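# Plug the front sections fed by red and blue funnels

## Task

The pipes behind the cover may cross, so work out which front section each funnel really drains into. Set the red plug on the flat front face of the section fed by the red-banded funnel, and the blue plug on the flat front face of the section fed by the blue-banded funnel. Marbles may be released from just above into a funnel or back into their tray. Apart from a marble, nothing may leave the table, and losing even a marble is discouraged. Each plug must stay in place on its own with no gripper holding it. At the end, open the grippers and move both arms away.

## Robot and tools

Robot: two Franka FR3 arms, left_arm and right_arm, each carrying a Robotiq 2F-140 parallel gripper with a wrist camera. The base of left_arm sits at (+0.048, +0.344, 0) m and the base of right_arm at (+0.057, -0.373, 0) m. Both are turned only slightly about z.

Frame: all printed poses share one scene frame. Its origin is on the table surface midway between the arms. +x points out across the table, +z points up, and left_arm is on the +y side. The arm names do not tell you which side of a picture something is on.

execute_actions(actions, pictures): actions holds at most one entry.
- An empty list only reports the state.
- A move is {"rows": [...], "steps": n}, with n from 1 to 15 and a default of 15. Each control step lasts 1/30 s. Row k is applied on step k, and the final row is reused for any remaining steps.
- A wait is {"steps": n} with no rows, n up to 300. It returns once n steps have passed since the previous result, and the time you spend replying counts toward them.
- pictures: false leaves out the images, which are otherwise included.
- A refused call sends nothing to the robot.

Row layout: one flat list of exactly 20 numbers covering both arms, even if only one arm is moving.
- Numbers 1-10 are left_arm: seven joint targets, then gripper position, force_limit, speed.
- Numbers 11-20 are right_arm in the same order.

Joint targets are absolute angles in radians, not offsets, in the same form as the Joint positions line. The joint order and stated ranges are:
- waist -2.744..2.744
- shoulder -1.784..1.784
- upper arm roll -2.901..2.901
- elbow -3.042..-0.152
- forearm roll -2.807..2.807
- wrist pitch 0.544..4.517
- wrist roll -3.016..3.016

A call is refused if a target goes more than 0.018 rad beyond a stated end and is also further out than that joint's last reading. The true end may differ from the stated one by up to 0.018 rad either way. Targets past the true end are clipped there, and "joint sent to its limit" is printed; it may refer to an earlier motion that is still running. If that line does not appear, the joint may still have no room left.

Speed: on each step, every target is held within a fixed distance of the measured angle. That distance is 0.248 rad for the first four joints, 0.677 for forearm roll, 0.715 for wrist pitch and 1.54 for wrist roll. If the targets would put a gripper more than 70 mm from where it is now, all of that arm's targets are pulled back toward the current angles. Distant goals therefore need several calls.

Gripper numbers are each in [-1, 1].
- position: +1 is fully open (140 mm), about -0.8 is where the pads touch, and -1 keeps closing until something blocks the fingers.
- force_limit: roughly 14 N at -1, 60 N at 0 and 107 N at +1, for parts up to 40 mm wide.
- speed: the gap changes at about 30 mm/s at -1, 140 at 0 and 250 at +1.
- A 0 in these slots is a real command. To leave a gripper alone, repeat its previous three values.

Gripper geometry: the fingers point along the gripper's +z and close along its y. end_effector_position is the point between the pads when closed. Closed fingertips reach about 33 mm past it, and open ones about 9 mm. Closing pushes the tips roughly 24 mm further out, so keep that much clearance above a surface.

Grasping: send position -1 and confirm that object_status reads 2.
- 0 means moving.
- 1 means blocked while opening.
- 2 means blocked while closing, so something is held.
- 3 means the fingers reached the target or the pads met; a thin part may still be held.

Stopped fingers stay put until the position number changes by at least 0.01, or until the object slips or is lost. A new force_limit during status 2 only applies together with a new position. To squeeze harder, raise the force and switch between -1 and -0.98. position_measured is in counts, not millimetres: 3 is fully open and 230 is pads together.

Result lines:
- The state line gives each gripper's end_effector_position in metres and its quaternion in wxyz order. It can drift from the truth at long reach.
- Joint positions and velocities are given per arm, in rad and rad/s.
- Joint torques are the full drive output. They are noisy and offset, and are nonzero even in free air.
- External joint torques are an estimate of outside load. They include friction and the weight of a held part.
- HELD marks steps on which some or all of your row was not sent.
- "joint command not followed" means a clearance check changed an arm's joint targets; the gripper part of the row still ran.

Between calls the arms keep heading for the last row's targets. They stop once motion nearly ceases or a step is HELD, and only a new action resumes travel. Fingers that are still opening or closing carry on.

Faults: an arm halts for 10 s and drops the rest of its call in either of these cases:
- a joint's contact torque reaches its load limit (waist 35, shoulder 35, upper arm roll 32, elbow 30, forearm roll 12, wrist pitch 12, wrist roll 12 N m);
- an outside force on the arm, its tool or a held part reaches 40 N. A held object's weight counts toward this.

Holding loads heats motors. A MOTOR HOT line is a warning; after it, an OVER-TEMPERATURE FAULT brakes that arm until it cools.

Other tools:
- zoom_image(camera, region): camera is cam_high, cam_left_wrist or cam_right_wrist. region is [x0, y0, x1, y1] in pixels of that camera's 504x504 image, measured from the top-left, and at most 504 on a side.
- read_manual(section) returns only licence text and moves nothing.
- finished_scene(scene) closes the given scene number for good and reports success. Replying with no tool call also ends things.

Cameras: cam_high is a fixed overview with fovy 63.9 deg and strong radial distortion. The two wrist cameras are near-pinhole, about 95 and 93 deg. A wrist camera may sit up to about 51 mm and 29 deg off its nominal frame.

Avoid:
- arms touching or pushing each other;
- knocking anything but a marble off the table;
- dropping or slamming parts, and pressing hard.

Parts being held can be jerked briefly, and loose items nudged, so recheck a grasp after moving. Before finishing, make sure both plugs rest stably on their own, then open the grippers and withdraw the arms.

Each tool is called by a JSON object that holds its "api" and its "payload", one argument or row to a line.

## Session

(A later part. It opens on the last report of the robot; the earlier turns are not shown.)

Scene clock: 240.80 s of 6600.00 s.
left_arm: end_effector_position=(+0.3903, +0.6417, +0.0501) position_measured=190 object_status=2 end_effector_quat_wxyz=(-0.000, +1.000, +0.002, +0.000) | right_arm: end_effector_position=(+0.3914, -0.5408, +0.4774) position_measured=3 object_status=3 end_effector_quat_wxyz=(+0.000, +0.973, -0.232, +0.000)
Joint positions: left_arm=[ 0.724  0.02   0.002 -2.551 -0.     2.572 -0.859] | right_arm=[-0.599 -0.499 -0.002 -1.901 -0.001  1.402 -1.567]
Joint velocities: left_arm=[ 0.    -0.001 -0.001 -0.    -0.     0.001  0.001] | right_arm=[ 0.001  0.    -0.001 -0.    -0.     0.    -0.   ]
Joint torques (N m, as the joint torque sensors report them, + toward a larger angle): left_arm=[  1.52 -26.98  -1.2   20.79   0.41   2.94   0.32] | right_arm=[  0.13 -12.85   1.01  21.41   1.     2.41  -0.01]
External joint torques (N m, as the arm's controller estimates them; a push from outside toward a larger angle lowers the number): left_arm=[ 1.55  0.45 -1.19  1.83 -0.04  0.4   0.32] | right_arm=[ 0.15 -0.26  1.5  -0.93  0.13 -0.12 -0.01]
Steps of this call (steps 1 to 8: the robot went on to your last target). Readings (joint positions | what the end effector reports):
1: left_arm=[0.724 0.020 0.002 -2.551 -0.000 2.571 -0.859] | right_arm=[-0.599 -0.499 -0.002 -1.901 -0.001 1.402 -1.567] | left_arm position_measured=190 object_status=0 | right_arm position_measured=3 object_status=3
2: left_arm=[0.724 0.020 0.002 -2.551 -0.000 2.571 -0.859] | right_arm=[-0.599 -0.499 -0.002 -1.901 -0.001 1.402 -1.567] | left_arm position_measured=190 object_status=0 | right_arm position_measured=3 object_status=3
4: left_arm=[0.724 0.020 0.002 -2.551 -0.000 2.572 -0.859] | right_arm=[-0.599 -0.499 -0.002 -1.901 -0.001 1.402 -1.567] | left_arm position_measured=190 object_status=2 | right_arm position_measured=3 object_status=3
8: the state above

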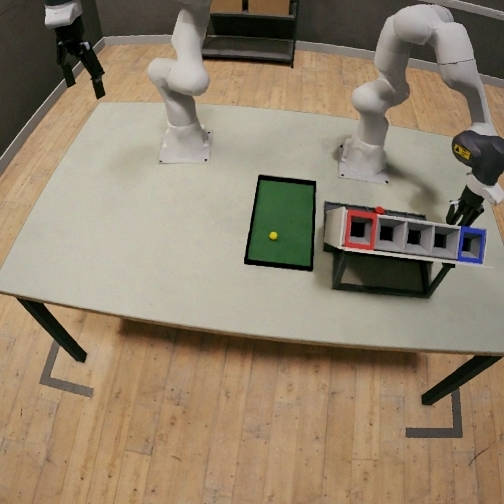

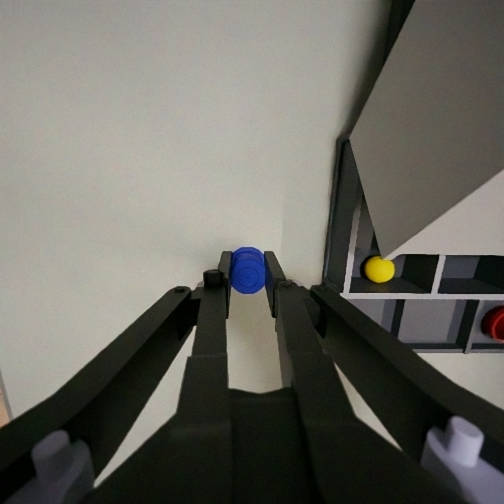

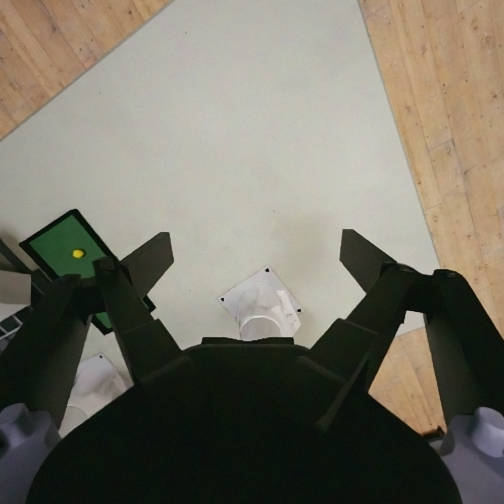

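{"api": "execute_actions", "payload": {
  "actions": [
    {"rows":[[0.726,0.0,0,-2.55,0,2.47,-0.855,-1,-0.4,-0.3,-0.6,-0.5,0,-1.9,0,1.4,-1.571,1,0,0],[0.726,-0.03,0,-2.547,0,2.43,-0.855,-1,-0.4,-0.3,-0.6,-0.5,0,-1.9,0,1.4,-1.571,1,0,0],[0.726,-0.06,0,-2.544,0,2.4,-0.855,-1,-0.4,-0.3,-0.6,-0.5,0,-1.9,0,1.4,-1.571,1,0,0],[0.726,-0.09,0,-2.543,0,2.37,-0.855,-1,-0.4,-0.3,-0.6,-0.5,0,-1.9,0,1.4,-1.571,1,0,0],[0.726,-0.125,0,-2.545,0,2.35,-0.855,-1,-0.4,-0.3,-0.6,-0.5,0,-1.9,0,1.4,-1.571,1,0,0],[0.726,-0.16,0,-2.555,0,2.34,-0.9,-1,-0.4,-0.3,-0.6,-0.5,0,-1.9,0,1.4,-1.571,1,0,0],[0.726,-0.2,0,-2.575,0,2.34,-0.95,-1,-0.4,-0.3,-0.6,-0.5,0,-1.9,0,1.4,-1.571,1,0,0],[0.72,-0.24,0,-2.605,0,2.34,-1.014,-1,-0.4,-0.3,-0.6,-0.5,0,-1.9,0,1.4,-1.571,1,0,0],[0.71,-0.28,0,-2.64,0,2.35,-1.014,-1,-0.4,-0.3,-0.6,-0.5,0,-1.9,0,1.4,-1.571,1,0,0],[0.695,-0.32,0,-2.675,0,2.35,-1.014,-1,-0.4,-0.3,-0.6,-0.5,0,-1.9,0,1.4,-1.571,1,0,0],[0.675,-0.36,0,-2.71,0,2.35,-1.014,-1,-0.4,-0.3,-0.6,-0.5,0,-1.9,0,1.4,-1.571,1,0,0],[0.65,-0.4,0,-2.75,0,2.35,-1.014,-1,-0.4,-0.3,-0.6,-0.5,0,-1.9,0,1.4,-1.571,1,0,0],[0.62,-0.44,0,-2.79,0,2.35,-1.014,-1,-0.4,-0.3,-0.6,-0.5,0,-1.9,0,1.4,-1.571,1,0,0],[0.59,-0.47,0,-2.82,0,2.35,-1.014,-1,-0.4,-0.3,-0.6,-0.5,0,-1.9,0,1.4,-1.571,1,0,0],[0.565,-0.498,0,-2.849,0,2.351,-1.014,-1,-0.4,-0.3,-0.6,-0.5,0,-1.9,0,1.4,-1.571,1,0,0]]}
  ],
  "pictures": false
}}

{"api": "execute_actions", "payload": {
  "actions": [
    {"steps":15}
  ]
}}

{"api": "execute_actions", "payload": {
  "actions": [
    {"rows":[[0.565,-0.484,0,-2.854,0,2.44,-1.014,-1,-0.4,-0.3,-0.6,-0.5,0,-1.9,0,1.4,-1.571,1,0,0],[0.565,-0.468,0,-2.859,0,2.475,-1.014,-1,-0.4,-0.3,-0.6,-0.5,0,-1.9,0,1.4,-1.571,1,0,0],[0.565,-0.452,0,-2.864,0,2.505,-1.014,-1,-0.4,-0.3,-0.6,-0.5,0,-1.9,0,1.4,-1.571,1,0,0],[0.565,-0.436,0,-2.869,0,2.53,-1.014,-1,-0.4,-0.3,-0.6,-0.5,0,-1.9,0,1.4,-1.571,1,0,0],[0.565,-0.42,0,-2.874,0,2.55,-1.014,-1,-0.4,-0.3,-0.6,-0.5,0,-1.9,0,1.4,-1.571,1,0,0],[0.565,-0.404,0,-2.879,0,2.57,-1.014,-1,-0.4,-0.3,-0.6,-0.5,0,-1.9,0,1.4,-1.571,1,0,0],[0.565,-0.388,0,-2.884,0,2.58,-1.014,-1,-0.4,-0.3,-0.6,-0.5,0,-1.9,0,1.4,-1.571,1,0,0],[0.565,-0.372,0,-2.889,0,2.58,-1.014,-1,-0.4,-0.3,-0.6,-0.5,0,-1.9,0,1.4,-1.571,1,0,0],[0.565,-0.358,0,-2.893,0,2.58,-1.014,-1,-0.4,-0.3,-0.6,-0.5,0,-1.9,0,1.4,-1.571,1,0,0],[0.565,-0.346,0,-2.896,0,2.58,-1.014,-1,-0.4,-0.3,-0.6,-0.5,0,-1.9,0,1.4,-1.571,1,0,0],[0.565,-0.335,0,-2.899,0,2.58,-1.014,-1,-0.4,-0.3,-0.6,-0.5,0,-1.9,0,1.4,-1.571,1,0,0],[0.565,-0.325,0,-2.902,0,2.58,-1.014,-1,-0.4,-0.3,-0.6,-0.5,0,-1.9,0,1.4,-1.571,1,0,0]]}
  ],
  "pictures": false
}}

{"api": "execute_actions", "payload": {
  "actions": [
    {"steps":12}
  ]
}}

Scene clock: 256.27 s of 6600.00 s.
left_arm: end_effector_position=(+0.3513, +0.5566, +0.1285) position_measured=190 object_status=2 end_effector_quat_wxyz=(-0.007, +1.000, -0.004, +0.010) | right_arm: end_effector_position=(+0.3914, -0.5408, +0.4774) position_measured=3 object_status=3 end_effector_quat_wxyz=(+0.000, +0.973, -0.232, +0.000)
Joint positions: left_arm=[ 0.62  -0.431  0.002 -2.777 -0.     2.369 -0.952] | right_arm=[-0.599 -0.499 -0.002 -1.901 -0.001  1.402 -1.567]
Joint velocities: left_arm=[-0.709 -0.933 -0.074 -0.943  0.001 -0.121 -0.19 ] | right_arm=[-0.001  0.     0.     0.     0.001 -0.001 -0.001]
Joint torques (N m, as the joint torque sensors report them, + toward a larger angle): left_arm=[ 1.8  -8.29  2.24 26.15  0.5   2.8  -0.01] | right_arm=[ -1.31 -12.96   1.57  22.05   1.03   2.39  -0.04]
External joint torques (N m, as the arm's controller estimates them; a push from outside toward a larger angle lowers the number): left_arm=[-1.71 -0.99 -0.27  0.76 -0.14 -0.39  0.  ] | right_arm=[-1.31 -0.29  2.02 -0.3   0.17 -0.12 -0.04]
Steps of this call (steps 1 to 15: the robot went on to your last target; steps 16 to 90: nothing new was sent; then 11.97 s passed at rest; steps 91 to 105: all 15 steps of this action). Readings (joint positions | what the end effector reports):
91: left_arm=[0.724 0.017 0.001 -2.551 -0.000 2.556 -0.859] | right_arm=[-0.599 -0.499 -0.002 -1.901 -0.001 1.402 -1.567] | left_arm position_measured=190 object_status=2 | right_arm position_measured=3 object_status=3
92: left_arm=[0.724 0.008 0.001 -2.551 -0.000 2.533 -0.859] | right_arm=[-0.599 -0.499 -0.002 -1.901 -0.001 1.402 -1.567] | left_arm position_measured=190 object_status=2 | right_arm position_measured=3 object_status=3
94: left_arm=[0.724 -0.030 0.001 -2.552 -0.000 2.484 -0.859] | right_arm=[-0.599 -0.499 -0.002 -1.901 -0.001 1.402 -1.567] | left_arm position_measured=190 object_status=2 | right_arm position_measured=3 object_status=3
98: left_arm=[0.724 -0.160 0.001 -2.569 -0.000 2.408 -0.885] | right_arm=[-0.599 -0.499 -0.002 -1.901 -0.001 1.402 -1.567] | left_arm position_measured=190 object_status=2 | right_arm position_measured=3 object_status=3
105: the state above

Scene clock: 256.77 s of 6600.00 s.
left_arm: end_effector_position=(+0.3378, +0.5245, +0.1200) position_measured=190 object_status=2 end_effector_quat_wxyz=(-0.001, +1.000, -0.008, +0.001) | right_arm: end_effector_position=(+0.3914, -0.5408, +0.4774) position_measured=3 object_status=3 end_effector_quat_wxyz=(+0.000, +0.973, -0.232, +0.000)
Joint positions: left_arm=[ 0.567 -0.495 -0.002 -2.848 -0.     2.354 -0.999] | right_arm=[-0.599 -0.499 -0.002 -1.901 -0.001  1.402 -1.567]
Joint velocities: left_arm=[-0.001 -0.001  0.002 -0.     0.    -0.002 -0.037] | right_arm=[ 0.001 -0.     0.001 -0.    -0.    -0.    -0.   ]
Joint torques (N m, as the joint torque sensors report them, + toward a larger angle): left_arm=[ -0.61 -12.96   1.26  22.22   0.54   2.32  -0.1 ] | right_arm=[  0.42 -13.12   1.77  22.08   1.12   2.46  -0.08]
External joint torques (N m, as the arm's controller estimates them; a push from outside toward a larger angle lowers the number): left_arm=[-0.61 -0.87  1.68  0.52 -0.07 -0.22 -0.1 ] | right_arm=[ 0.39 -0.41  2.17 -0.28  0.25 -0.06 -0.08]
Steps of this call (steps 1 to 15: the robot went on to your last target). Readings (joint positions | what the end effector reports):
1: left_arm=[0.600 -0.456 -0.001 -2.802 -0.000 2.366 -0.958] | right_arm=[-0.599 -0.499 -0.002 -1.901 -0.001 1.402 -1.567] | left_arm position_measured=190 object_status=2 | right_arm position_measured=3 object_status=3
2: left_arm=[0.587 -0.471 -0.002 -2.819 -0.000 2.363 -0.963] | right_arm=[-0.599 -0.499 -0.002 -1.901 -0.001 1.402 -1.567] | left_arm position_measured=190 object_status=2 | right_arm position_measured=3 object_status=3
4: left_arm=[0.575 -0.486 -0.002 -2.837 -0.000 2.359 -0.972] | right_arm=[-0.599 -0.499 -0.002 -1.901 -0.001 1.402 -1.567] | left_arm position_measured=190 object_status=2 | right_arm position_measured=3 object_status=3
8: left_arm=[0.568 -0.494 -0.002 -2.846 -0.000 2.355 -0.986] | right_arm=[-0.599 -0.499 -0.002 -1.901 -0.001 1.402 -1.567] | left_arm position_measured=190 object_status=2 | right_arm position_measured=3 object_status=3
15: the state above

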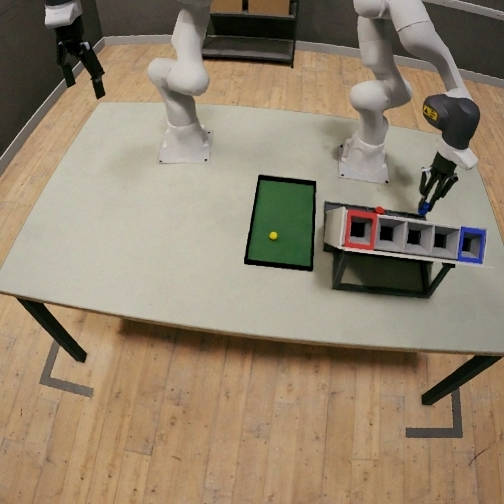

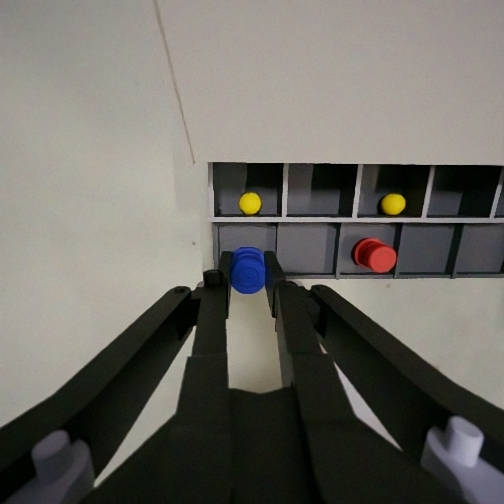

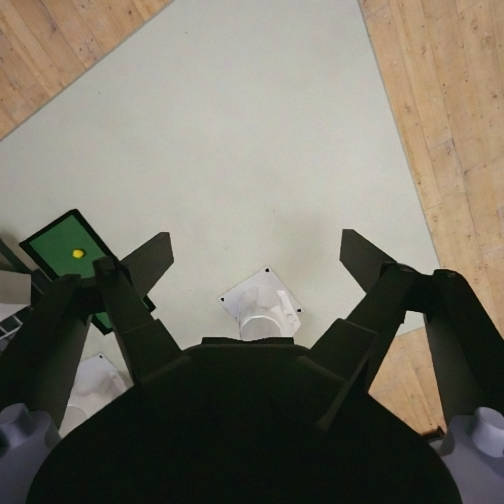

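Scene clock: 257.27 s of 6600.00 s.
left_arm: end_effector_position=(+0.3332, +0.5215, +0.0604) position_measured=190 object_status=2 end_effector_quat_wxyz=(+0.003, +1.000, -0.004, -0.006) | right_arm: end_effector_position=(+0.3914, -0.5408, +0.4774) position_measured=3 object_status=3 end_effector_quat_wxyz=(+0.000, +0.973, -0.232, +0.000)
Joint positions: left_arm=[ 0.567 -0.33  -0.002 -2.902 -0.     2.558 -1.008] | right_arm=[-0.599 -0.499 -0.002 -1.901 -0.001  1.402 -1.567]
Joint velocities: left_arm=[ 0.     0.09   0.    -0.034 -0.     0.098 -0.005] | right_arm=[-0.003 -0.001 -0.001  0.    -0.     0.     0.001]
Joint torques (N m, as the joint torque sensors report them, + toward a larger angle): left_arm=[ -1.99 -16.26  -0.3   21.41   0.36   3.29   0.12] | right_arm=[ -0.67 -13.08   2.19  22.29   0.96   2.44  -0.14]
External joint torques (N m, as the arm's controller estimates them; a push from outside toward a larger angle lowers the number): left_arm=[-1.99  1.17  0.    0.58 -0.1   0.42  0.12] | right_arm=[-0.61 -0.2   2.71 -0.16  0.11 -0.09 -0.14]
Steps of this call (steps 1 to 15: all 15 steps of this action). Readings (joint positions | what the end effector reports):
1: left_arm=[0.567 -0.494 -0.002 -2.849 -0.000 2.367 -1.000] | right_arm=[-0.599 -0.499 -0.002 -1.901 -0.001 1.402 -1.567] | left_arm position_measured=190 object_status=2 | right_arm position_measured=3 object_status=3
2: left_arm=[0.567 -0.488 -0.002 -2.851 -0.000 2.386 -1.001] | right_arm=[-0.599 -0.499 -0.002 -1.901 -0.001 1.402 -1.567] | left_arm position_measured=190 object_status=2 | right_arm position_measured=3 object_status=3
4: left_arm=[0.567 -0.467 -0.002 -2.856 -0.000 2.429 -1.003] | right_arm=[-0.599 -0.499 -0.002 -1.901 -0.001 1.402 -1.567] | left_arm position_measured=190 object_status=2 | right_arm position_measured=3 object_status=3
8: left_arm=[0.567 -0.408 -0.002 -2.875 -0.000 2.507 -1.005] | right_arm=[-0.599 -0.499 -0.002 -1.901 -0.001 1.402 -1.567] | left_arm position_measured=190 object_status=2 | right_arm position_measured=3 object_status=3
15: the state above

Scene clock: 257.67 s of 6600.00 s.
left_arm: end_effector_position=(+0.3368, +0.5237, +0.0605) position_measured=190 object_status=2 end_effector_quat_wxyz=(-0.000, +1.000, -0.003, -0.000) | right_arm: end_effector_position=(+0.3914, -0.5408, +0.4774) position_measured=3 object_status=3 end_effector_quat_wxyz=(+0.000, +0.973, -0.232, +0.000)
Joint positions: left_arm=[ 0.567 -0.327 -0.002 -2.902 -0.     2.575 -1.009] | right_arm=[-0.599 -0.499 -0.002 -1.901 -0.001  1.402 -1.567]
Joint velocities: left_arm=[ 0.001 -0.001 -0.    -0.001 -0.001  0.011 -0.001] | right_arm=[-0.001  0.    -0.     0.002  0.001 -0.    -0.001]
Joint torques (N m, as the joint torque sensors report them, + toward a larger angle): left_arm=[ -1.28 -12.83   0.75  20.01   0.44   2.88  -0.04] | right_arm=[ -0.84 -12.02   2.28  21.82   0.9    2.36  -0.24]
External joint torques (N m, as the arm's controller estimates them; a push from outside toward a larger angle lowers the number): left_arm=[-1.31  2.37  1.02  1.15 -0.01  0.35 -0.04] | right_arm=[-0.83  0.77  2.72 -0.63  0.04 -0.17 -0.24]
Steps of this call (steps 1 to 12: the robot went on to your last target). Readings (joint positions | what the end effector reports):
1: left_arm=[0.567 -0.328 -0.002 -2.902 -0.000 2.561 -1.008] | right_arm=[-0.599 -0.499 -0.002 -1.901 -0.001 1.402 -1.567] | left_arm position_measured=190 object_status=2 | right_arm position_measured=3 object_status=3
2: left_arm=[0.567 -0.327 -0.002 -2.902 -0.000 2.564 -1.008] | right_arm=[-0.599 -0.499 -0.002 -1.901 -0.001 1.402 -1.567] | left_arm position_measured=190 object_status=2 | right_arm position_measured=3 object_status=3
4: left_arm=[0.567 -0.327 -0.002 -2.902 -0.000 2.568 -1.009] | right_arm=[-0.599 -0.499 -0.002 -1.901 -0.001 1.402 -1.567] | left_arm position_measured=190 object_status=2 | right_arm position_measured=3 object_status=3
8: left_arm=[0.567 -0.327 -0.002 -2.902 -0.000 2.573 -1.009] | right_arm=[-0.599 -0.499 -0.002 -1.901 -0.001 1.402 -1.567] | left_arm position_measured=190 object_status=2 | right_arm position_measured=3 object_status=3
12: the state above

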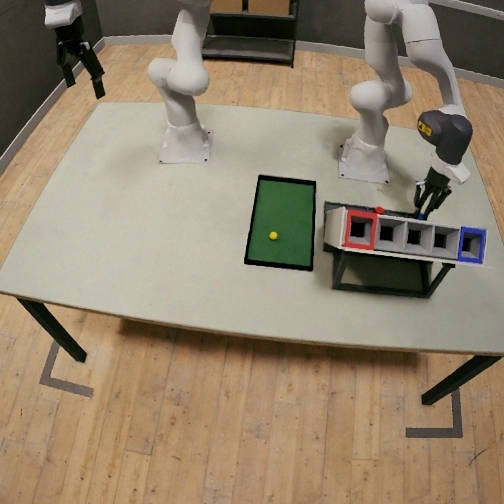

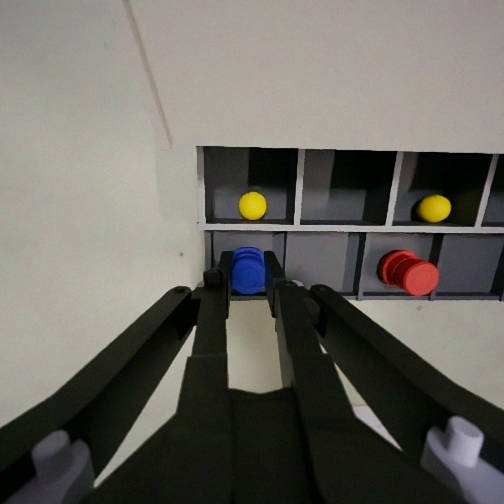

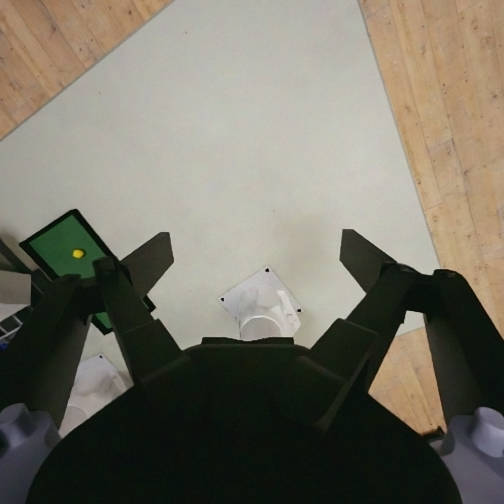

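{"api": "execute_actions", "payload": {
  "actions": [
    {"rows":[[0.565,-0.325,0,-2.902,0,2.58,-1.014,-0.2,-0.4,-0.3,-0.6,-0.5,0,-1.9,0,1.4,-1.571,1,0,0]],"steps":11}
  ],
  "pictures": false
}}

{"api": "execute_actions", "payload": {
  "actions": [
    {"rows":[[0.565,-0.34,0,-2.898,0,2.5,-1.014,-0.2,-0.4,-0.3,-0.6,-0.5,0,-1.9,0,1.4,-1.571,1,0,0],[0.565,-0.36,0,-2.892,0,2.46,-1.014,-0.2,-0.4,-0.3,-0.6,-0.5,0,-1.9,0,1.4,-1.571,1,0,0],[0.565,-0.38,0,-2.886,0,2.42,-1.014,-0.2,-0.4,-0.3,-0.6,-0.5,0,-1.9,0,1.4,-1.571,1,0,0],[0.565,-0.4,0,-2.88,0,2.39,-1.014,-0.2,-0.4,-0.3,-0.6,-0.5,0,-1.9,0,1.4,-1.571,1,0,0],[0.565,-0.42,0,-2.874,0,2.36,-1.014,-0.2,-0.4,-0.3,-0.6,-0.5,0,-1.9,0,1.4,-1.571,1,0,0],[0.565,-0.445,0,-2.866,0,2.32,-1.014,-0.2,-0.4,-0.3,-0.6,-0.5,0,-1.9,0,1.4,-1.571,1,0,0],[0.565,-0.47,0,-2.858,0,2.28,-1.014,-0.2,-0.4,-0.3,-0.6,-0.5,0,-1.9,0,1.4,-1.571,1,0,0],[0.565,-0.5,0,-2.848,0,2.24,-1.014,-0.2,-0.4,-0.3,-0.6,-0.5,0,-1.9,0,1.4,-1.571,1,0,0],[0.565,-0.53,0,-2.835,0,2.19,-1.014,-0.2,-0.4,-0.3,-0.6,-0.5,0,-1.9,0,1.4,-1.571,1,0,0],[0.565,-0.565,0,-2.82,0,2.14,-1.014,-0.2,-0.4,-0.3,-0.6,-0.5,0,-1.9,0,1.4,-1.571,1,0,0],[0.565,-0.6,0,-2.8,0,2.09,-1.014,-0.2,-0.4,-0.3,-0.6,-0.5,0,-1.9,0,1.4,-1.571,1,0,0],[0.565,-0.64,0,-2.77,0,2.04,-1.014,-0.2,-0.4,-0.3,-0.6,-0.5,0,-1.9,0,1.4,-1.571,1,0,0],[0.565,-0.68,0,-2.74,0,1.99,-1.014,-0.2,-0.4,-0.3,-0.6,-0.5,0,-1.9,0,1.4,-1.571,1,0,0],[0.565,-0.72,0,-2.71,0,1.94,-1.014,-0.2,-0.4,-0.3,-0.6,-0.5,0,-1.9,0,1.4,-1.571,1,0,0],[0.565,-0.77,0,-2.66,0,1.89,-1.014,-0.2,-0.4,-0.3,-0.6,-0.5,0,-1.9,0,1.4,-1.571,1,0,0]]}
  ],
  "pictures": false
}}

{"api": "execute_actions", "payload": {
  "actions": [
    {"steps":25}
  ]
}}

Scene clock: 268.73 s of 6600.00 s.
left_arm: end_effector_position=(+0.3373, +0.5241, +0.0606) position_measured=154 object_status=0 end_effector_quat_wxyz=(-0.001, +1.000, -0.003, +0.001) | right_arm: end_effector_position=(+0.3914, -0.5408, +0.4774) position_measured=3 object_status=3 end_effector_quat_wxyz=(+0.000, +0.973, -0.232, +0.000)
Joint positions: left_arm=[ 0.567 -0.327 -0.002 -2.902 -0.     2.577 -1.01 ] | right_arm=[-0.599 -0.499 -0.002 -1.901 -0.001  1.402 -1.567]
Joint velocities: left_arm=[-0.     0.002  0.     0.    -0.001 -0.    -0.   ] | right_arm=[ 0.001  0.001 -0.001  0.001  0.002 -0.    -0.002]
Joint torques (N m, as the joint torque sensors report them, + toward a larger angle): left_arm=[ -1.24 -14.11   0.27  21.71   0.44   2.84  -0.04] | right_arm=[ -0.66 -13.05   1.59  22.39   1.06   2.38  -0.09]
External joint torques (N m, as the arm's controller estimates them; a push from outside toward a larger angle lowers the number): left_arm=[-1.27  0.94  0.54  2.91 -0.01  0.31 -0.04] | right_arm=[-0.66 -0.33  2.05  0.    0.2  -0.14 -0.09]
Steps of this call (steps 1 to 30: the robot went on to your last target; steps 31 to 90: nothing new was sent; then 7.70 s passed at rest; steps 91 to 101: all 11 steps of this action). Readings (joint positions | what the end effector reports):
91: left_arm=[0.567 -0.327 -0.002 -2.902 -0.000 2.577 -1.010] | right_arm=[-0.599 -0.499 -0.002 -1.901 -0.001 1.402 -1.567] | left_arm position_measured=190 object_status=0 | right_arm position_measured=3 object_status=3
92: left_arm=[0.567 -0.327 -0.002 -2.902 -0.000 2.577 -1.010] | right_arm=[-0.599 -0.499 -0.002 -1.901 -0.001 1.402 -1.567] | left_arm position_measured=189 object_status=0 | right_arm position_measured=3 object_status=3
94: left_arm=[0.567 -0.327 -0.002 -2.902 -0.000 2.577 -1.010] | right_arm=[-0.599 -0.499 -0.002 -1.901 -0.001 1.402 -1.567] | left_arm position_measured=174 object_status=0 | right_arm position_measured=3 object_status=3
98: left_arm=[0.567 -0.327 -0.002 -2.902 -0.000 2.577 -1.010] | right_arm=[-0.599 -0.499 -0.002 -1.901 -0.001 1.402 -1.567] | left_arm position_measured=154 object_status=0 | right_arm position_measured=3 object_status=3
101: the state above

Scene clock: 269.23 s of 6600.00 s.
left_arm: end_effector_position=(+0.3391, +0.5253, +0.2048) position_measured=154 object_status=3 end_effector_quat_wxyz=(-0.009, +1.000, -0.002, +0.014) | right_arm: end_effector_position=(+0.3914, -0.5408, +0.4774) position_measured=3 object_status=3 end_effector_quat_wxyz=(+0.000, +0.973, -0.232, +0.000)
Joint positions: left_arm=[ 0.567 -0.671 -0.002 -2.741 -0.     2.103 -1.01 ] | right_arm=[-0.599 -0.499 -0.002 -1.901 -0.001  1.402 -1.567]
Joint velocities: left_arm=[ 0.    -1.11   0.     0.911  0.    -1.115  0.001] | right_arm=[ 0.    -0.001  0.001 -0.002 -0.001  0.     0.001]
Joint torques (N m, as the joint torque sensors report them, + toward a larger angle): left_arm=[-1.37 -5.59  0.17 23.75  0.58  1.82 -0.07] | right_arm=[ -0.37 -12.62   2.18  22.11   0.92   2.51   0.06]
External joint torques (N m, as the arm's controller estimates them; a push from outside toward a larger angle lowers the number): left_arm=[-1.32 -0.88  0.82  2.99 -0.23 -0.65 -0.07] | right_arm=[-0.39 -0.02  2.58 -0.18  0.05  0.    0.06]
Steps of this call (steps 1 to 15: all 15 steps of this action). Readings (joint positions | what the end effector reports):
1: left_arm=[0.567 -0.329 -0.002 -2.901 -0.000 2.565 -1.010] | right_arm=[-0.599 -0.499 -0.002 -1.901 -0.001 1.402 -1.567] | left_arm position_measured=154 object_status=0 | right_arm position_measured=3 object_status=3
2: left_arm=[0.567 -0.336 -0.002 -2.900 -0.000 2.547 -1.010] | right_arm=[-0.599 -0.499 -0.002 -1.901 -0.001 1.402 -1.567] | left_arm position_measured=154 object_status=0 | right_arm position_measured=3 object_status=3
4: left_arm=[0.567 -0.361 -0.002 -2.894 -0.000 2.500 -1.010] | right_arm=[-0.599 -0.499 -0.002 -1.901 -0.001 1.402 -1.567] | left_arm position_measured=154 object_status=3 | right_arm position_measured=3 object_status=3
8: left_arm=[0.567 -0.443 -0.002 -2.869 -0.000 2.387 -1.010] | right_arm=[-0.599 -0.499 -0.002 -1.901 -0.001 1.402 -1.567] | left_arm position_measured=154 object_status=3 | right_arm position_measured=3 object_status=3
15: the state above

Scene clock: 270.07 s of 6600.00 s.
left_arm: end_effector_position=(+0.3192, +0.5128, +0.2578) position_measured=154 object_status=3 end_effector_quat_wxyz=(-0.002, +1.000, -0.002, +0.002) | right_arm: end_effector_position=(+0.3914, -0.5408, +0.4774) position_measured=3 object_status=3 end_effector_quat_wxyz=(+0.000, +0.973, -0.232, +0.000)
Joint positions: left_arm=[ 0.567 -0.771 -0.002 -2.659 -0.     1.894 -1.01 ] | right_arm=[-0.599 -0.499 -0.002 -1.901 -0.001  1.402 -1.567]
Joint velocities: left_arm=[-0.001 -0.001  0.001 -0.    -0.001 -0.009 -0.001] | right_arm=[-0.     0.001 -0.     0.    -0.     0.     0.001]
Joint torques (N m, as the joint torque sensors report them, + toward a larger angle): left_arm=[-1.62 -4.79  0.21 25.29  0.79  2.04 -0.13] | right_arm=[ -0.34 -12.89   1.93  22.72   0.92   2.41  -0.1 ]
External joint torques (N m, as the arm's controller estimates them; a push from outside toward a larger angle lowers the number): left_arm=[-1.62  1.26  0.84  0.82 -0.01 -0.51 -0.13] | right_arm=[-0.36 -0.22  2.36  0.38  0.05 -0.11 -0.1 ]
Steps of this call (steps 1 to 25: the robot went on to your last target). Readings (joint positions | what the end effector reports):
1: left_arm=[0.567 -0.705 -0.002 -2.711 -0.000 2.067 -1.010] | right_arm=[-0.599 -0.499 -0.002 -1.901 -0.001 1.402 -1.567] | left_arm position_measured=154 object_status=3 | right_arm position_measured=3 object_status=3
2: left_arm=[0.567 -0.733 -0.002 -2.688 -0.000 2.038 -1.010] | right_arm=[-0.599 -0.499 -0.002 -1.901 -0.001 1.402 -1.567] | left_arm position_measured=154 object_status=3 | right_arm position_measured=3 object_status=3
4: left_arm=[0.567 -0.763 -0.002 -2.663 -0.000 1.994 -1.010] | right_arm=[-0.599 -0.499 -0.002 -1.901 -0.001 1.402 -1.567] | left_arm position_measured=154 object_status=3 | right_arm position_measured=3 object_status=3
8: left_arm=[0.567 -0.771 -0.002 -2.658 -0.000 1.939 -1.010] | right_arm=[-0.599 -0.499 -0.002 -1.901 -0.001 1.402 -1.567] | left_arm position_measured=154 object_status=3 | right_arm position_measured=3 object_status=3
25: the state above

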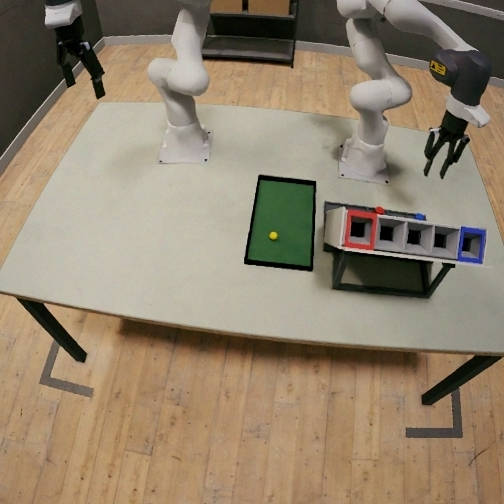

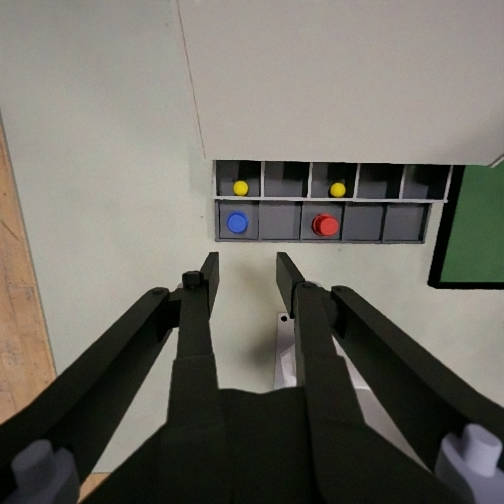

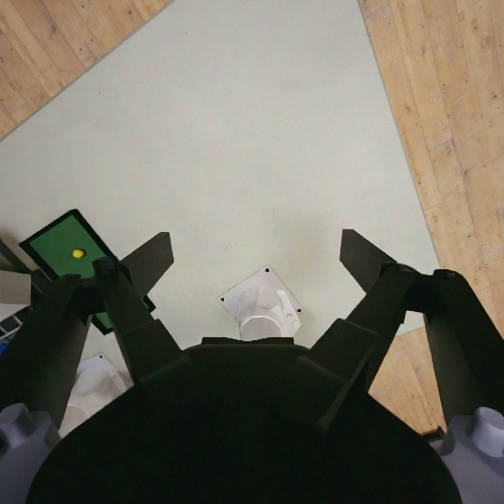

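{"api": "finished_scene", "payload": {
  "scene": 1
}}

The scene is finished: the task was done.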